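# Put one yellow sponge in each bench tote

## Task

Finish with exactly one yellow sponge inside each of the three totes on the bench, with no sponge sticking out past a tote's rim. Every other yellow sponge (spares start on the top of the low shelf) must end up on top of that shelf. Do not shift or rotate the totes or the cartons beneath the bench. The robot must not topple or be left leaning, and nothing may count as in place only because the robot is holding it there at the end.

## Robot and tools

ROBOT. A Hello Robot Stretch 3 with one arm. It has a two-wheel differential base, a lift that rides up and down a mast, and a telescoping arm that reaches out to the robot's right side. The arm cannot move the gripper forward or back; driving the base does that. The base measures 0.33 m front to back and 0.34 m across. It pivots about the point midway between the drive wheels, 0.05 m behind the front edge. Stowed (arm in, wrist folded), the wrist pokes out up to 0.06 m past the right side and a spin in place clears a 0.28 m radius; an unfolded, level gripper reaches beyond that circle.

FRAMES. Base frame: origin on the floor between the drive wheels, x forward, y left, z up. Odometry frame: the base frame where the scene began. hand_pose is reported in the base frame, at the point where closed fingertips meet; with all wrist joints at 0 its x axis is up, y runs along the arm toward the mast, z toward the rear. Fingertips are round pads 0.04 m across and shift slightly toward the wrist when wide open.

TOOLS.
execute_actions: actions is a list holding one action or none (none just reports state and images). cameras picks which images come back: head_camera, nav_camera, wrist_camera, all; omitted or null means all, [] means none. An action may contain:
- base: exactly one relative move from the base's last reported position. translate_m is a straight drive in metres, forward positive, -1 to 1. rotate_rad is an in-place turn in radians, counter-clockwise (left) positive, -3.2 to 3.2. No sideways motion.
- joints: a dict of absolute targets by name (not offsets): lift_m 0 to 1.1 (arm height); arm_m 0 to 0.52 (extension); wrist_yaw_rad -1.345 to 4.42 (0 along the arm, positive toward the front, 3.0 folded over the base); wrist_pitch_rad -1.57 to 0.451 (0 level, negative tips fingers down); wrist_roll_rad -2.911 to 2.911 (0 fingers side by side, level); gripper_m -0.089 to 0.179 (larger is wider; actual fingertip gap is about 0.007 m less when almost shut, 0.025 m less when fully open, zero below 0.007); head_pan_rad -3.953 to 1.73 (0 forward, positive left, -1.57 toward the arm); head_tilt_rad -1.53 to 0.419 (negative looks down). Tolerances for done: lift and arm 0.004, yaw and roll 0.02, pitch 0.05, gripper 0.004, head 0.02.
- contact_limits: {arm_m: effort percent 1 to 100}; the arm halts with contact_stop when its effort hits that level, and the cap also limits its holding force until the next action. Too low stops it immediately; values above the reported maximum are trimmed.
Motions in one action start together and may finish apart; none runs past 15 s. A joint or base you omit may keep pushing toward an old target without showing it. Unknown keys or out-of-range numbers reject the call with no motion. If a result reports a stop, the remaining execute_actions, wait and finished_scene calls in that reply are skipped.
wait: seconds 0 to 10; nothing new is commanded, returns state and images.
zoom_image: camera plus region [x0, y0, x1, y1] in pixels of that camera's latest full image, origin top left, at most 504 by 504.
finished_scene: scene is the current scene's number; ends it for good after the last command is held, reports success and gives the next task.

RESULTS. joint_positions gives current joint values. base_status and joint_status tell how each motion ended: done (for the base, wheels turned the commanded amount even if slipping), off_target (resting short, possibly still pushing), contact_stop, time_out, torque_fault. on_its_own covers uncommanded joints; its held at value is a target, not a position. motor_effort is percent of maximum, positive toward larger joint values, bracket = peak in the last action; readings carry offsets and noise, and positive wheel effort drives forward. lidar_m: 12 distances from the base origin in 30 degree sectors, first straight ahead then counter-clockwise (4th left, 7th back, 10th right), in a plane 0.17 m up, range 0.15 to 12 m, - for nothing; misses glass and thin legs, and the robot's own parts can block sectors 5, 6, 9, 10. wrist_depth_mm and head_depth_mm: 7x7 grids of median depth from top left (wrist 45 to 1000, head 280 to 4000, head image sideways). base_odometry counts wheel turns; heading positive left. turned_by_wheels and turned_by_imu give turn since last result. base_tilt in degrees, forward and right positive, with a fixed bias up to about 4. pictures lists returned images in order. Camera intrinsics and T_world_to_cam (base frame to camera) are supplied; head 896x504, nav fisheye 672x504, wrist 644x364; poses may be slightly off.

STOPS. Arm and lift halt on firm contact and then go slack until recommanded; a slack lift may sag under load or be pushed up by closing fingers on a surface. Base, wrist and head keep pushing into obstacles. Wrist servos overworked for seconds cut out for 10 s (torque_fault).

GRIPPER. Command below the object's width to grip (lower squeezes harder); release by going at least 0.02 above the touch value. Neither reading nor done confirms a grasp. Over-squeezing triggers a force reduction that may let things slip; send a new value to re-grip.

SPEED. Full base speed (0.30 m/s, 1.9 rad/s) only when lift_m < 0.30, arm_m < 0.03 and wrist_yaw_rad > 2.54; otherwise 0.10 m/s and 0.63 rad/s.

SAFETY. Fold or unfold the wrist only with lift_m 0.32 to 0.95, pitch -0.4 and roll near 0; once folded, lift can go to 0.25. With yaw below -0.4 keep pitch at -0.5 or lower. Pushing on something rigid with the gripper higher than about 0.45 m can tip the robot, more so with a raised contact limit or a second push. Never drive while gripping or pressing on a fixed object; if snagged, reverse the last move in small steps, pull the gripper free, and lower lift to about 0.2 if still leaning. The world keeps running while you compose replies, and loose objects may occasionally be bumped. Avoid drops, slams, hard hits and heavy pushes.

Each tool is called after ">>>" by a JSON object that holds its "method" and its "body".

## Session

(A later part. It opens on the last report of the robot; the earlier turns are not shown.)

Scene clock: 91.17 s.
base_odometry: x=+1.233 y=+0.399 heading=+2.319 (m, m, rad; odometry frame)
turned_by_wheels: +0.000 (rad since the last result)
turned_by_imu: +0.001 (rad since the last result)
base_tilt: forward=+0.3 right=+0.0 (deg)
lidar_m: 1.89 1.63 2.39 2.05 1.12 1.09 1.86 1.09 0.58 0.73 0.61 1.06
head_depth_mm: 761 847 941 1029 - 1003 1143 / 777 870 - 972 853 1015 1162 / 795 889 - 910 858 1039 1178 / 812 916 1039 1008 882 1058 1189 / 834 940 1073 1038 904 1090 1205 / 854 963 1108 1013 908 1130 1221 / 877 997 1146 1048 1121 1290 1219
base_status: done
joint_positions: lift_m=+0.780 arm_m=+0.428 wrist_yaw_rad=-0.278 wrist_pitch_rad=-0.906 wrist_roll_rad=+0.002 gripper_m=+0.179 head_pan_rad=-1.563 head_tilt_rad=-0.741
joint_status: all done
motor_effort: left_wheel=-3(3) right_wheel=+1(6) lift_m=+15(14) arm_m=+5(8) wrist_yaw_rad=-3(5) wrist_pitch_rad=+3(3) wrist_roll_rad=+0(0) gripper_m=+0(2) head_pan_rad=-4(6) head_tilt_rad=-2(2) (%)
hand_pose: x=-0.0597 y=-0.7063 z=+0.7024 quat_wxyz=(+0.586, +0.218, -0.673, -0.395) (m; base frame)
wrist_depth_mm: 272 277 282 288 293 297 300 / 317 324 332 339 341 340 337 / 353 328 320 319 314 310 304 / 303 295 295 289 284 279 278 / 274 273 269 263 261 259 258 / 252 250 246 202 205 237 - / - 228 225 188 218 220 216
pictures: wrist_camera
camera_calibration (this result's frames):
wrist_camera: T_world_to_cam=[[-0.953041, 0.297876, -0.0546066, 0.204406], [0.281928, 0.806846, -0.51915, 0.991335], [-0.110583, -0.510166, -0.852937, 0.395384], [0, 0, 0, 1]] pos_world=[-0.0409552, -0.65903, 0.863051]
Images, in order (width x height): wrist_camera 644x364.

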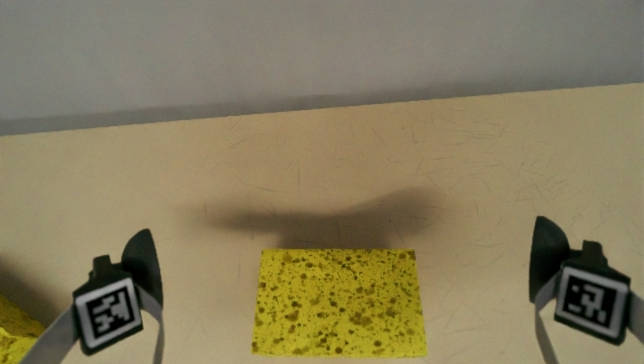

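>>> {"method": "execute_actions", "body": {"actions": [{"joints":{"lift_m":0.718,"arm_m":0.422}}], "cameras": []}}

>>> {"method": "execute_actions", "body": {"actions": [{"joints":{"gripper_m":0.07}}], "cameras": []}}

>>> {"method": "execute_actions", "body": {"actions": [{"joints":{"lift_m":0.78}}], "cameras": ["wrist_camera"]}}

>>> {"method": "execute_actions", "body": {"actions": [{"base":{"rotate_rad":-1.009},"joints":{"arm_m":0.1,"lift_m":0.95,"wrist_yaw_rad":0}}], "cameras": []}}

>>> {"method": "execute_actions", "body": {"actions": [{"base":{"translate_m":-0.87},"joints":{"lift_m":1.1,"wrist_pitch_rad":-0.3}}], "cameras": []}}

>>> {"method": "execute_actions", "body": {"actions": [{"base":{"rotate_rad":-0.70}}], "cameras": []}}

Scene clock: 97.33 s.
base_odometry: x=+1.233 y=+0.399 heading=+2.319 (m, m, rad; odometry frame)
turned_by_wheels: +0.000 (rad since the last result)
turned_by_imu: +0.001 (rad since the last result)
base_tilt: forward=+0.4 right=+0.2 (deg)
lidar_m: 1.89 1.62 2.39 2.05 1.12 1.09 1.87 1.09 0.58 0.73 0.61 1.06
head_depth_mm: 758 846 955 1024 883 - - / 776 867 967 - 856 1015 1167 / 796 890 996 - 857 1038 1173 / 815 916 1045 1066 880 1064 1187 / 836 940 1077 1038 901 1086 1202 / 857 966 1112 1013 907 1134 1215 / 877 995 1143 1041 1119 1283 1216
base_status: not commanded
joint_positions: lift_m=+0.718 arm_m=+0.422 wrist_yaw_rad=-0.278 wrist_pitch_rad=-0.907 wrist_roll_rad=+0.002 gripper_m=+0.179 head_pan_rad=-1.563 head_tilt_rad=-0.741
joint_status: all done
motor_effort: left_wheel=-3(2) right_wheel=+2(2) lift_m=+14(13) arm_m=-3(1) wrist_yaw_rad=-3(4) wrist_pitch_rad=+3(3) wrist_roll_rad=+0(0) gripper_m=+0(1) head_pan_rad=-4(5) head_tilt_rad=-2(2) (%)
hand_pose: x=-0.0597 y=-0.7009 z=+0.6404 quat_wxyz=(+0.586, +0.218, -0.673, -0.395) (m; base frame)
wrist_depth_mm: 279 282 286 294 297 294 290 / 282 277 274 270 262 260 254 / 250 246 245 239 237 235 230 / 227 224 221 218 216 212 208 / 207 207 160 151 150 195 194 / 192 187 146 140 139 180 - / - 172 167 145 139 168 162
pictures: none
No camera images: the call's "cameras" was empty. Leave "cameras" out to get every camera's image.

Scene clock: 98.90 s.
base_odometry: x=+1.233 y=+0.399 heading=+2.319 (m, m, rad; odometry frame)
turned_by_wheels: +0.000 (rad since the last result)
turned_by_imu: +0.000 (rad since the last result)
base_tilt: forward=+0.4 right=+0.1 (deg)
lidar_m: 1.89 1.62 2.39 2.05 1.12 1.10 1.86 1.09 0.58 0.73 0.61 1.07
head_depth_mm: 758 846 951 1027 884 - - / 778 869 969 - 853 1014 1162 / 796 888 997 - 855 1041 1177 / 815 916 1044 1057 877 1065 1192 / 835 941 1077 1033 906 1088 1208 / 856 967 1106 1017 906 1128 1218 / 877 994 1143 1044 1115 1287 1216
base_status: not commanded
joint_positions: lift_m=+0.718 arm_m=+0.422 wrist_yaw_rad=-0.278 wrist_pitch_rad=-0.907 wrist_roll_rad=+0.002 gripper_m=+0.071 head_pan_rad=-1.563 head_tilt_rad=-0.741
joint_status: all done
motor_effort: left_wheel=-2(3) right_wheel=+1(1) lift_m=+15(14) arm_m=-4(3) wrist_yaw_rad=-3(2) wrist_pitch_rad=+3(3) wrist_roll_rad=+0(0) gripper_m=-12(93) head_pan_rad=-5(5) head_tilt_rad=-2(2) (%)
hand_pose: x=-0.0597 y=-0.7009 z=+0.6404 quat_wxyz=(+0.586, +0.218, -0.673, -0.395) (m; base frame)
wrist_depth_mm: 278 284 288 294 295 296 287 / 282 275 271 269 265 259 254 / 251 247 243 239 236 233 229 / 228 224 220 218 215 213 209 / 207 204 158 152 150 198 193 / 191 188 141 139 138 - 178 / 176 173 167 136 132 166 165
pictures: none
No camera images: the call's "cameras" was empty. Leave "cameras" out to get every camera's image.

Scene clock: 100.30 s.
base_odometry: x=+1.233 y=+0.399 heading=+2.319 (m, m, rad; odometry frame)
turned_by_wheels: +0.000 (rad since the last result)
turned_by_imu: +0.000 (rad since the last result)
base_tilt: forward=+0.4 right=+0.1 (deg)
lidar_m: 1.89 1.62 2.39 2.05 1.12 1.10 1.87 1.08 0.58 0.73 0.61 1.07
head_depth_mm: 758 846 943 1029 - 1002 1143 / 777 866 942 976 854 1013 1163 / 797 892 - 865 856 1034 1173 / 815 909 1039 1033 879 1064 1185 / 834 936 1076 1037 905 1090 1207 / 857 965 1111 1014 909 1130 1211 / 876 994 1148 1041 1116 1293 1217
base_status: not commanded
joint_positions: lift_m=+0.780 arm_m=+0.422 wrist_yaw_rad=-0.278 wrist_pitch_rad=-0.907 wrist_roll_rad=+0.002 gripper_m=+0.071 head_pan_rad=-1.563 head_tilt_rad=-0.741
joint_status: all done
motor_effort: left_wheel=-2(2) right_wheel=+2(2) lift_m=+24(28) arm_m=-3(4) wrist_yaw_rad=-3(3) wrist_pitch_rad=+3(3) wrist_roll_rad=+0(0) gripper_m=-13(12) head_pan_rad=-4(4) head_tilt_rad=-2(2) (%)
hand_pose: x=-0.0597 y=-0.7008 z=+0.7017 quat_wxyz=(+0.586, +0.219, -0.673, -0.395) (m; base frame)
wrist_depth_mm: 275 286 290 293 298 303 307 / 326 328 338 344 342 346 339 / 333 328 325 318 312 310 305 / 299 298 293 289 283 279 275 / 272 270 158 151 149 262 253 / 252 249 140 139 138 - 236 / 228 229 222 135 132 219 218
pictures: wrist_camera
camera_calibration (this result's frames):
wrist_camera: T_world_to_cam=[[-0.953034, 0.297904, -0.0545933, 0.202772], [0.282003, 0.80711, -0.518698, 0.986418], [-0.110459, -0.509733, -0.853212, 0.398131], [0, 0, 0, 1]] pos_world=[-0.0409471, -0.653613, 0.862414]
Images, in order (width x height): wrist_camera 644x364.

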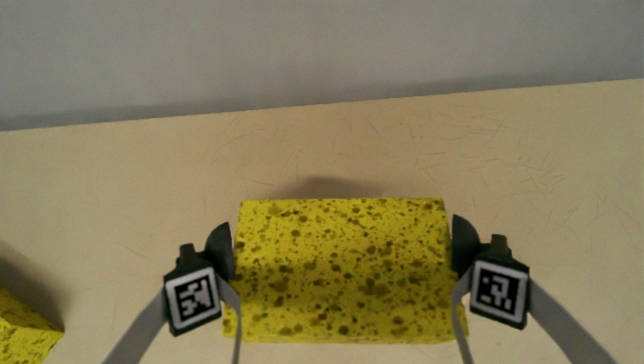

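Scene clock: 103.90 s.
base_odometry: x=+1.233 y=+0.399 heading=+1.311 (m, m, rad; odometry frame)
turned_by_wheels: -1.009 (rad since the last result)
turned_by_imu: -1.026 (rad since the last result)
base_tilt: forward=+0.4 right=+0.1 (deg)
lidar_m: 0.61 1.07 1.89 1.63 2.54 1.90 1.11 1.10 1.86 1.06 0.58 0.68
head_depth_mm: 1449 1706 - - - 1383 1207 / 1303 1500 1674 - - 1385 1207 / 1184 1318 1507 - - 1364 1210 / 1079 1191 1382 1587 1515 1390 1213 / 999 1092 1246 1413 1560 1400 1199 / 912 1013 1132 1268 1337 1011 1161 / 864 941 1041 1141 861 983 1105
base_status: done
joint_positions: lift_m=+0.950 arm_m=+0.100 wrist_yaw_rad=-0.002 wrist_pitch_rad=-0.908 wrist_roll_rad=+0.002 gripper_m=+0.071 head_pan_rad=-1.563 head_tilt_rad=-0.741
joint_status: all done
motor_effort: left_wheel=+2(7) right_wheel=-2(7) lift_m=+24(25) arm_m=-3(8) wrist_yaw_rad=+1(3) wrist_pitch_rad=+4(4) wrist_roll_rad=+0(0) gripper_m=-13(12) head_pan_rad=-4(5) head_tilt_rad=-2(2) (%)
hand_pose: x=-0.0218 y=-0.3840 z=+0.8716 quat_wxyz=(+0.635, +0.309, -0.636, -0.311) (m; base frame)
wrist_depth_mm: 550 654 792 - - - - / 575 703 867 - - - - / 560 732 - - - - - / 507 493 - - - - - / 459 468 158 150 150 - - / 427 670 140 139 138 - 951 / 610 640 863 135 132 917 876
pictures: none
No camera images: the call's "cameras" was empty. Leave "cameras" out to get every camera's image.

Scene clock: 113.53 s.
base_odometry: x=+1.010 y=-0.441 heading=+1.311 (m, m, rad; odometry frame)
turned_by_wheels: +0.000 (rad since the last result)
turned_by_imu: -0.001 (rad since the last result)
base_tilt: forward=+0.3 right=+0.1 (deg)
lidar_m: 1.48 2.51 1.94 2.18 3.17 0.67 0.38 0.33 0.33 1.45 1.54 1.19
head_depth_mm: - - 1514 1691 1625 1382 711 / - - 1698 1837 1621 1388 1207 / - - 1939 1954 1625 1389 1209 / 1608 422 2085 1969 1631 1395 1217 / 1700 1901 2132 1977 1634 1395 1213 / 1589 1748 1955 1989 1630 1396 1212 / 1467 1614 1773 1911 1640 1393 1212
base_status: done
joint_positions: lift_m=+1.100 arm_m=+0.100 wrist_yaw_rad=-0.002 wrist_pitch_rad=-0.325 wrist_roll_rad=+0.002 gripper_m=+0.071 head_pan_rad=-1.563 head_tilt_rad=-0.741
joint_status: all done
motor_effort: left_wheel=+2(3) right_wheel=-2(6) lift_m=+24(25) arm_m=-4(3) wrist_yaw_rad=+1(2) wrist_pitch_rad=+12(13) wrist_roll_rad=+0(0) gripper_m=-12(13) head_pan_rad=-5(5) head_tilt_rad=-2(1) (%)
hand_pose: x=-0.0219 y=-0.4804 z=+1.1338 quat_wxyz=(+0.697, +0.114, -0.698, -0.115) (m; base frame)
wrist_depth_mm: 915 - - - - 824 717 / 976 - - - - 867 745 / - - - - - 922 788 / - - - - - 983 803 / - - 158 151 149 - 859 / - - 141 139 138 - 848 / - - - 135 132 - 885
pictures: none
No camera images: the call's "cameras" was empty. Leave "cameras" out to get every camera's image.

Scene clock: 115.60 s.
base_odometry: x=+1.010 y=-0.441 heading=+0.611 (m, m, rad; odometry frame)
turned_by_wheels: -0.700 (rad since the last result)
turned_by_imu: -0.711 (rad since the last result)
base_tilt: forward=+0.3 right=+0.1 (deg)
lidar_m: 1.20 1.48 1.92 1.94 2.02 2.98 0.99 0.45 0.33 0.33 1.33 1.56
head_depth_mm: - - 713 565 470 1165 974 / - - 667 568 483 1095 956 / - - 667 570 483 1093 955 / 1096 422 720 570 486 653 879 / 1110 1266 1410 608 498 1336 1209 / 1126 1270 1437 1670 1634 1393 1217 / 1137 1284 1464 1716 1653 1406 1216
base_status: done
joint_positions: lift_m=+1.100 arm_m=+0.100 wrist_yaw_rad=-0.002 wrist_pitch_rad=-0.325 wrist_roll_rad=+0.002 gripper_m=+0.071 head_pan_rad=-1.563 head_tilt_rad=-0.741
joint_status: not commanded
motor_effort: left_wheel=+2(6) right_wheel=-2(4) lift_m=+24(24) arm_m=-4(4) wrist_yaw_rad=+2(2) wrist_pitch_rad=+12(12) wrist_roll_rad=+0(0) gripper_m=-12(13) head_pan_rad=-5(5) head_tilt_rad=-2(2) (%)
hand_pose: x=-0.0219 y=-0.4804 z=+1.1338 quat_wxyz=(+0.697, +0.114, -0.698, -0.115) (m; base frame)
wrist_depth_mm: 888 856 822 791 783 788 732 / 950 916 876 864 852 825 798 / - - 960 922 879 880 840 / - - - 760 701 691 658 / - - 159 151 149 539 522 / - - 140 140 137 - 422 / - - 358 135 132 352 356
pictures: none
No camera images: the call's "cameras" was empty. Leave "cameras" out to get every camera's image.

>>> {"method": "execute_actions", "body": {"actions": [{"base":{"translate_m":-0.6},"joints":{"arm_m":0.3,"head_tilt_rad":-0.6}}], "cameras": []}}

>>> {"method": "execute_actions", "body": {"actions": [{"base":{"rotate_rad":-0.115}}], "cameras": ["head_camera"]}}

Scene clock: 125.17 s.
base_odometry: x=+0.518 y=-0.786 heading=+0.611 (m, m, rad; odometry frame)
turned_by_wheels: +0.000 (rad since the last result)
turned_by_imu: +0.000 (rad since the last result)
base_tilt: forward=+0.5 right=+0.2 (deg)
lidar_m: 1.79 2.01 2.61 1.95 2.07 2.42 2.33 0.37 0.29 0.28 0.30 0.46
head_depth_mm: 982 1097 693 513 535 391 959 / - 1103 701 521 538 398 959 / - - 710 528 539 404 1023 / 1033 1089 709 526 541 411 984 / 1041 1149 957 532 398 417 1001 / 1057 1162 960 699 547 450 1047 / 1060 1170 966 698 547 451 1026
base_status: done
joint_positions: lift_m=+1.100 arm_m=+0.300 wrist_yaw_rad=-0.002 wrist_pitch_rad=-0.325 wrist_roll_rad=+0.002 gripper_m=+0.071 head_pan_rad=-1.563 head_tilt_rad=-0.606
joint_status: all done
motor_effort: left_wheel=+2(3) right_wheel=-2(6) lift_m=+24(24) arm_m=+5(7) wrist_yaw_rad=+2(1) wrist_pitch_rad=+12(12) wrist_roll_rad=+0(0) gripper_m=-13(13) head_pan_rad=-5(3) head_tilt_rad=+2(10) (%)
hand_pose: x=-0.0219 y=-0.6798 z=+1.1338 quat_wxyz=(+0.697, +0.114, -0.698, -0.115) (m; base frame)
wrist_depth_mm: 633 615 590 585 570 562 543 / 705 681 650 625 619 590 580 / 760 740 700 683 664 641 619 / 807 766 740 714 689 668 651 / 584 581 158 150 150 388 512 / 464 454 141 139 138 - 297 / 383 378 228 135 132 234 227
pictures: none
No camera images: the call's "cameras" was empty. Leave "cameras" out to get every camera's image.

Scene clock: 126.17 s.
base_odometry: x=+0.518 y=-0.786 heading=+0.496 (m, m, rad; odometry frame)
turned_by_wheels: -0.115 (rad since the last result)
turned_by_imu: -0.117 (rad since the last result)
base_tilt: forward=+0.4 right=+0.0 (deg)
lidar_m: 1.79 1.79 2.37 1.95 1.99 2.76 2.33 0.42 0.29 0.28 0.29 0.39
head_depth_mm: 1007 1144 891 521 522 410 977 / - 1121 710 525 539 409 976 / - - 712 523 539 407 1002 / 1026 1077 713 533 541 407 999 / 1022 1108 714 532 542 406 982 / 1027 1123 962 536 400 414 985 / 1020 1128 965 699 549 450 1029
base_status: done
joint_positions: lift_m=+1.100 arm_m=+0.300 wrist_yaw_rad=-0.002 wrist_pitch_rad=-0.325 wrist_roll_rad=+0.002 gripper_m=+0.071 head_pan_rad=-1.563 head_tilt_rad=-0.606
joint_status: not commanded
motor_effort: left_wheel=+1(7) right_wheel=-2(9) lift_m=+24(24) arm_m=+4(5) wrist_yaw_rad=+2(2) wrist_pitch_rad=+12(12) wrist_roll_rad=+0(0) gripper_m=-12(13) head_pan_rad=-4(4) head_tilt_rad=+2(3) (%)
hand_pose: x=-0.0219 y=-0.6798 z=+1.1338 quat_wxyz=(+0.697, +0.114, -0.698, -0.115) (m; base frame)
wrist_depth_mm: 581 593 587 602 591 588 598 / 622 625 629 636 620 634 632 / 673 678 668 682 678 650 692 / 703 705 705 708 695 692 665 / 579 566 159 151 150 545 518 / 471 459 140 140 139 - 416 / 385 359 221 134 132 219 354
pictures: head_camera (sideways: a quarter turn clockwise sets it upright)
camera_calibration (this result's frames):
head_camera: T_world_to_cam=[[-0.0094918, 0.563348, -0.826165, 1.09531], [0.999685, 0.0245553, 0.00525849, -0.0046595], [0.0232491, -0.825854, -0.563404, 0.68764], [0, 0, 0, 1]] pos_world=[-0.000932475, -0.0490376, 1.29235]
Images, in order (width x height): head_camera 896x504.

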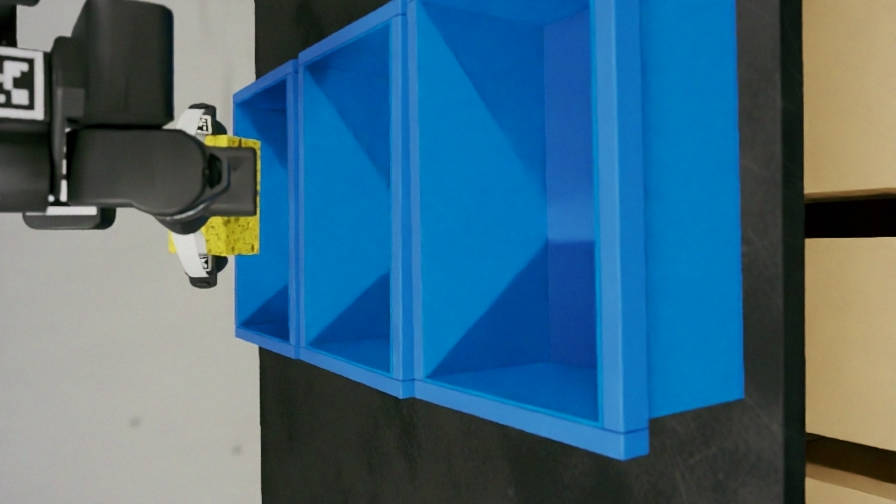

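>>> {"method": "execute_actions", "body": {"actions": [{"joints":{"arm_m":0.52}}], "cameras": []}}

>>> {"method": "execute_actions", "body": {"actions": [{"joints":{"wrist_pitch_rad":-0.88}}], "cameras": ["wrist_camera"]}}

>>> {"method": "execute_actions", "body": {"actions": [{"joints":{"lift_m":1.05}}], "cameras": ["head_camera"]}}

Scene clock: 135.93 s.
base_odometry: x=+0.518 y=-0.786 heading=+0.496 (m, m, rad; odometry frame)
turned_by_wheels: +0.000 (rad since the last result)
turned_by_imu: +0.001 (rad since the last result)
base_tilt: forward=+0.2 right=+0.0 (deg)
lidar_m: 1.79 1.79 2.36 1.95 1.99 2.77 2.33 0.41 0.30 0.28 0.29 0.38
head_depth_mm: 1039 1123 894 521 522 409 971 / 1036 1111 710 523 537 409 978 / - 1106 712 524 540 407 998 / 1023 1111 713 532 540 406 1002 / 1022 1108 712 531 541 405 982 / 1027 1128 959 537 400 414 981 / 1023 1121 965 700 547 451 1033
base_status: not commanded
joint_positions: lift_m=+1.100 arm_m=+0.520 wrist_yaw_rad=-0.002 wrist_pitch_rad=-0.325 wrist_roll_rad=+0.002 gripper_m=+0.071 head_pan_rad=-1.563 head_tilt_rad=-0.606
joint_status: all done
motor_effort: left_wheel=+2(2) right_wheel=-2(2) lift_m=+24(24) arm_m=+5(6) wrist_yaw_rad=+1(2) wrist_pitch_rad=+12(12) wrist_roll_rad=+0(0) gripper_m=-11(12) head_pan_rad=-3(4) head_tilt_rad=+2(2) (%)
hand_pose: x=-0.0219 y=-0.8998 z=+1.1338 quat_wxyz=(+0.697, +0.114, -0.698, -0.115) (m; base frame)
wrist_depth_mm: 390 390 392 386 394 392 401 / 409 419 422 418 422 421 420 / 435 442 444 445 453 461 456 / 482 477 476 479 486 485 491 / 526 520 158 151 150 519 521 / 461 451 141 139 138 - 421 / 388 375 220 135 132 348 349
pictures: none
No camera images: the call's "cameras" was empty. Leave "cameras" out to get every camera's image.

Scene clock: 137.07 s.
base_odometry: x=+0.518 y=-0.786 heading=+0.496 (m, m, rad; odometry frame)
turned_by_wheels: +0.000 (rad since the last result)
turned_by_imu: +0.000 (rad since the last result)
base_tilt: forward=+0.4 right=+0.0 (deg)
lidar_m: 1.79 1.79 2.37 1.95 1.99 2.77 2.32 0.42 0.29 0.28 0.29 0.39
head_depth_mm: 1034 1119 896 521 523 409 973 / 1038 1112 710 525 538 408 977 / - 1110 712 523 540 407 997 / 1024 1113 712 532 542 406 1004 / 1025 1113 713 530 542 406 982 / 1024 1126 962 536 400 414 982 / 1027 1127 966 699 549 449 1031
base_status: not commanded
joint_positions: lift_m=+1.100 arm_m=+0.520 wrist_yaw_rad=-0.002 wrist_pitch_rad=-0.886 wrist_roll_rad=+0.002 gripper_m=+0.071 head_pan_rad=-1.563 head_tilt_rad=-0.606
joint_status: all done
motor_effort: left_wheel=+1(2) right_wheel=-2(2) lift_m=+24(24) arm_m=+5(5) wrist_yaw_rad=+1(1) wrist_pitch_rad=+3(10) wrist_roll_rad=+0(0) gripper_m=-13(12) head_pan_rad=-4(4) head_tilt_rad=+3(3) (%)
hand_pose: x=-0.0218 y=-0.8080 z=+1.0246 quat_wxyz=(+0.638, +0.302, -0.639, -0.304) (m; base frame)
wrist_depth_mm: 445 448 448 438 432 426 416 / 417 402 392 390 210 210 371 / 353 217 227 231 234 217 325 / 188 241 285 276 282 231 176 / 174 238 159 150 149 216 159 / 172 220 142 139 138 - 153 / 170 220 235 135 132 228 146
pictures: wrist_camera
camera_calibration (this result's frames):
wrist_camera: T_world_to_cam=[[-0.998152, 0.0256099, -0.0551027, 0.0679394], [0.0512194, 0.842512, -0.536236, 1.2713], [0.0326918, -0.538068, -0.842267, 0.592158], [0, 0, 0, 1]] pos_world=[-0.0166601, -0.754205, 1.18422]
Images, in order (width x height): wrist_camera 644x364.

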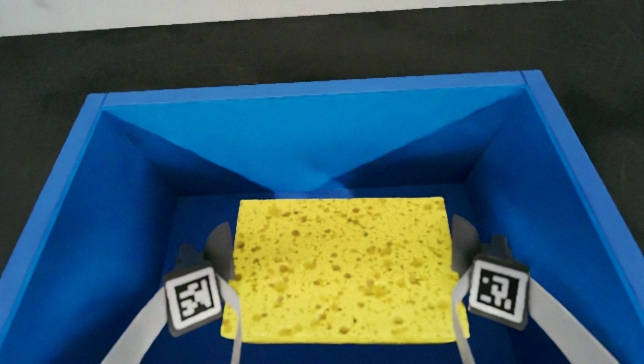

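Scene clock: 138.33 s.
base_odometry: x=+0.518 y=-0.786 heading=+0.496 (m, m, rad; odometry frame)
turned_by_wheels: +0.000 (rad since the last result)
turned_by_imu: +0.000 (rad since the last result)
base_tilt: forward=+0.4 right=+0.1 (deg)
lidar_m: 1.79 1.79 2.36 1.95 1.99 2.76 2.33 0.42 0.30 0.28 0.29 0.39
head_depth_mm: - 1140 894 521 522 410 977 / - 1124 709 524 537 408 976 / 999 - 711 524 540 408 995 / 1025 1110 715 532 540 406 1003 / 1023 1112 716 531 542 406 982 / 1021 1123 961 536 400 414 988 / 1023 1122 963 698 549 451 1032
base_status: not commanded
joint_positions: lift_m=+1.050 arm_m=+0.520 wrist_yaw_rad=-0.002 wrist_pitch_rad=-0.887 wrist_roll_rad=+0.002 gripper_m=+0.071 head_pan_rad=-1.563 head_tilt_rad=-0.606
joint_status: all done
motor_effort: left_wheel=+2(1) right_wheel=-2(2) lift_m=+15(21) arm_m=+5(5) wrist_yaw_rad=+2(1) wrist_pitch_rad=+4(4) wrist_roll_rad=+0(0) gripper_m=-13(11) head_pan_rad=-4(5) head_tilt_rad=+2(3) (%)
hand_pose: x=-0.0218 y=-0.8078 z=+0.9751 quat_wxyz=(+0.638, +0.303, -0.639, -0.305) (m; base frame)
wrist_depth_mm: 378 171 170 168 167 166 162 / 173 188 190 192 193 193 147 / 177 216 229 232 233 218 148 / 175 243 257 253 249 229 150 / 173 227 158 151 149 215 152 / 172 211 141 139 137 - 152 / 169 195 190 135 132 189 147
pictures: head_camera (sideways: a quarter turn clockwise sets it upright)
camera_calibration (this result's frames):
head_camera: T_world_to_cam=[[-0.00949043, 0.563238, -0.82624, 1.09541], [0.999685, 0.024555, 0.00525621, -0.00465654], [0.0232489, -0.82593, -0.563293, 0.687496], [0, 0, 0, 1]] pos_world=[-0.000932512, -0.0490389, 1.29236]
Images, in order (width x height): head_camera 896x504.

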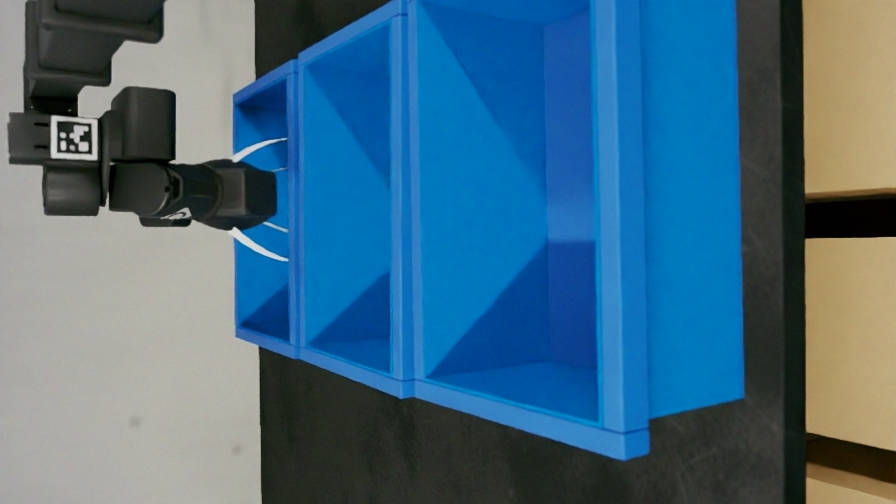

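>>> {"method": "execute_actions", "body": {"actions": [{"joints":{"lift_m":1.038}}], "cameras": []}}

>>> {"method": "execute_actions", "body": {"actions": [{"joints":{"gripper_m":0.16}}], "cameras": ["wrist_camera"]}}

>>> {"method": "execute_actions", "body": {"actions": [{"joints":{"lift_m":1.1,"wrist_pitch_rad":-0.5}}], "cameras": []}}

>>> {"method": "execute_actions", "body": {"actions": [{"base":{"rotate_rad":0.197},"joints":{"arm_m":0.42}}], "cameras": []}}

>>> {"method": "execute_actions", "body": {"actions": [{"base":{"translate_m":0.5},"joints":{"arm_m":0.0}}], "cameras": []}}

>>> {"method": "execute_actions", "body": {"actions": [{"base":{"rotate_rad":0.83}}], "cameras": []}}

>>> {"method": "execute_actions", "body": {"actions": [{"base":{"translate_m":0.3},"joints":{"wrist_pitch_rad":-0.9}}], "cameras": []}}

>>> {"method": "execute_actions", "body": {"actions": [{"base":{"translate_m":0.97},"joints":{"lift_m":0.8,"gripper_m":0.179,"arm_m":0.1}}], "cameras": []}}

>>> {"method": "execute_actions", "body": {"actions": [{"base":{"rotate_rad":0.515},"joints":{"arm_m":0.2,"head_tilt_rad":-0.75}}], "cameras": ["wrist_camera"]}}

Scene clock: 151.67 s.
base_odometry: x=+0.518 y=-0.786 heading=+0.496 (m, m, rad; odometry frame)
turned_by_wheels: +0.000 (rad since the last result)
turned_by_imu: +0.000 (rad since the last result)
base_tilt: forward=+0.5 right=+0.0 (deg)
lidar_m: 1.79 1.78 2.36 1.95 1.99 2.77 2.33 0.42 0.30 0.28 0.29 0.39
head_depth_mm: 998 1143 894 520 522 409 974 / 997 1144 711 524 538 408 975 / 1001 - 700 523 538 407 1001 / 1022 1111 711 532 539 407 1002 / 1025 1110 714 532 542 406 984 / 1023 1127 959 536 400 415 983 / 1026 1124 966 698 548 450 1032
base_status: not commanded
joint_positions: lift_m=+1.038 arm_m=+0.520 wrist_yaw_rad=-0.002 wrist_pitch_rad=-0.887 wrist_roll_rad=+0.002 gripper_m=+0.071 head_pan_rad=-1.563 head_tilt_rad=-0.606
joint_status: all done
motor_effort: left_wheel=+1(1) right_wheel=-2(2) lift_m=+14(16) arm_m=+5(5) wrist_yaw_rad=+1(2) wrist_pitch_rad=+4(4) wrist_roll_rad=+0(0) gripper_m=-11(12) head_pan_rad=-3(5) head_tilt_rad=+2(3) (%)
hand_pose: x=-0.0218 y=-0.8077 z=+0.9631 quat_wxyz=(+0.638, +0.303, -0.639, -0.305) (m; base frame)
wrist_depth_mm: 161 160 162 163 165 166 146 / 175 189 190 191 194 194 147 / 177 217 229 233 234 217 149 / 175 234 240 238 233 224 150 / 173 218 158 151 148 209 151 / 171 204 140 139 138 - 152 / 170 188 181 135 132 178 146
pictures: none
No camera images: the call's "cameras" was empty. Leave "cameras" out to get every camera's image.

Scene clock: 153.07 s.
base_odometry: x=+0.518 y=-0.786 heading=+0.496 (m, m, rad; odometry frame)
turned_by_wheels: +0.000 (rad since the last result)
turned_by_imu: +0.000 (rad since the last result)
base_tilt: forward=+0.4 right=+0.1 (deg)
lidar_m: 1.79 1.80 2.37 1.95 2.00 2.76 2.33 0.42 0.30 0.28 0.29 0.38
head_depth_mm: 999 1138 896 520 523 410 976 / 997 1142 709 524 537 408 975 / 1003 - 700 523 539 407 1000 / 1027 1110 710 531 540 406 1000 / 1025 1111 713 532 541 406 976 / 1025 1124 957 536 400 414 984 / 1026 1125 966 700 548 451 1032
base_status: not commanded
joint_positions: lift_m=+1.038 arm_m=+0.520 wrist_yaw_rad=-0.002 wrist_pitch_rad=-0.887 wrist_roll_rad=+0.002 gripper_m=+0.160 head_pan_rad=-1.563 head_tilt_rad=-0.606
joint_status: all done
motor_effort: left_wheel=+1(1) right_wheel=-2(2) lift_m=+14(14) arm_m=+4(5) wrist_yaw_rad=+2(2) wrist_pitch_rad=+4(4) wrist_roll_rad=+0(0) gripper_m=+0(87) head_pan_rad=-4(5) head_tilt_rad=+3(3) (%)
hand_pose: x=-0.0218 y=-0.8077 z=+0.9631 quat_wxyz=(+0.638, +0.303, -0.639, -0.305) (m; base frame)
wrist_depth_mm: 162 159 162 163 165 165 145 / 174 188 188 190 193 194 147 / 177 216 228 231 232 218 149 / 175 234 241 238 234 222 150 / 174 221 218 168 170 209 150 / 171 - 194 155 152 194 139 / 159 185 181 144 145 181 159
pictures: wrist_camera
camera_calibration (this result's frames):
wrist_camera: T_world_to_cam=[[-0.998152, 0.025673, -0.0550761, 0.0645681], [0.0512218, 0.843111, -0.535294, 1.23768], [0.0326926, -0.537126, -0.842868, 0.541798], [0, 0, 0, 1]] pos_world=[-0.0166602, -0.754145, 1.12274]
Images, in order (width x height): wrist_camera 644x364.

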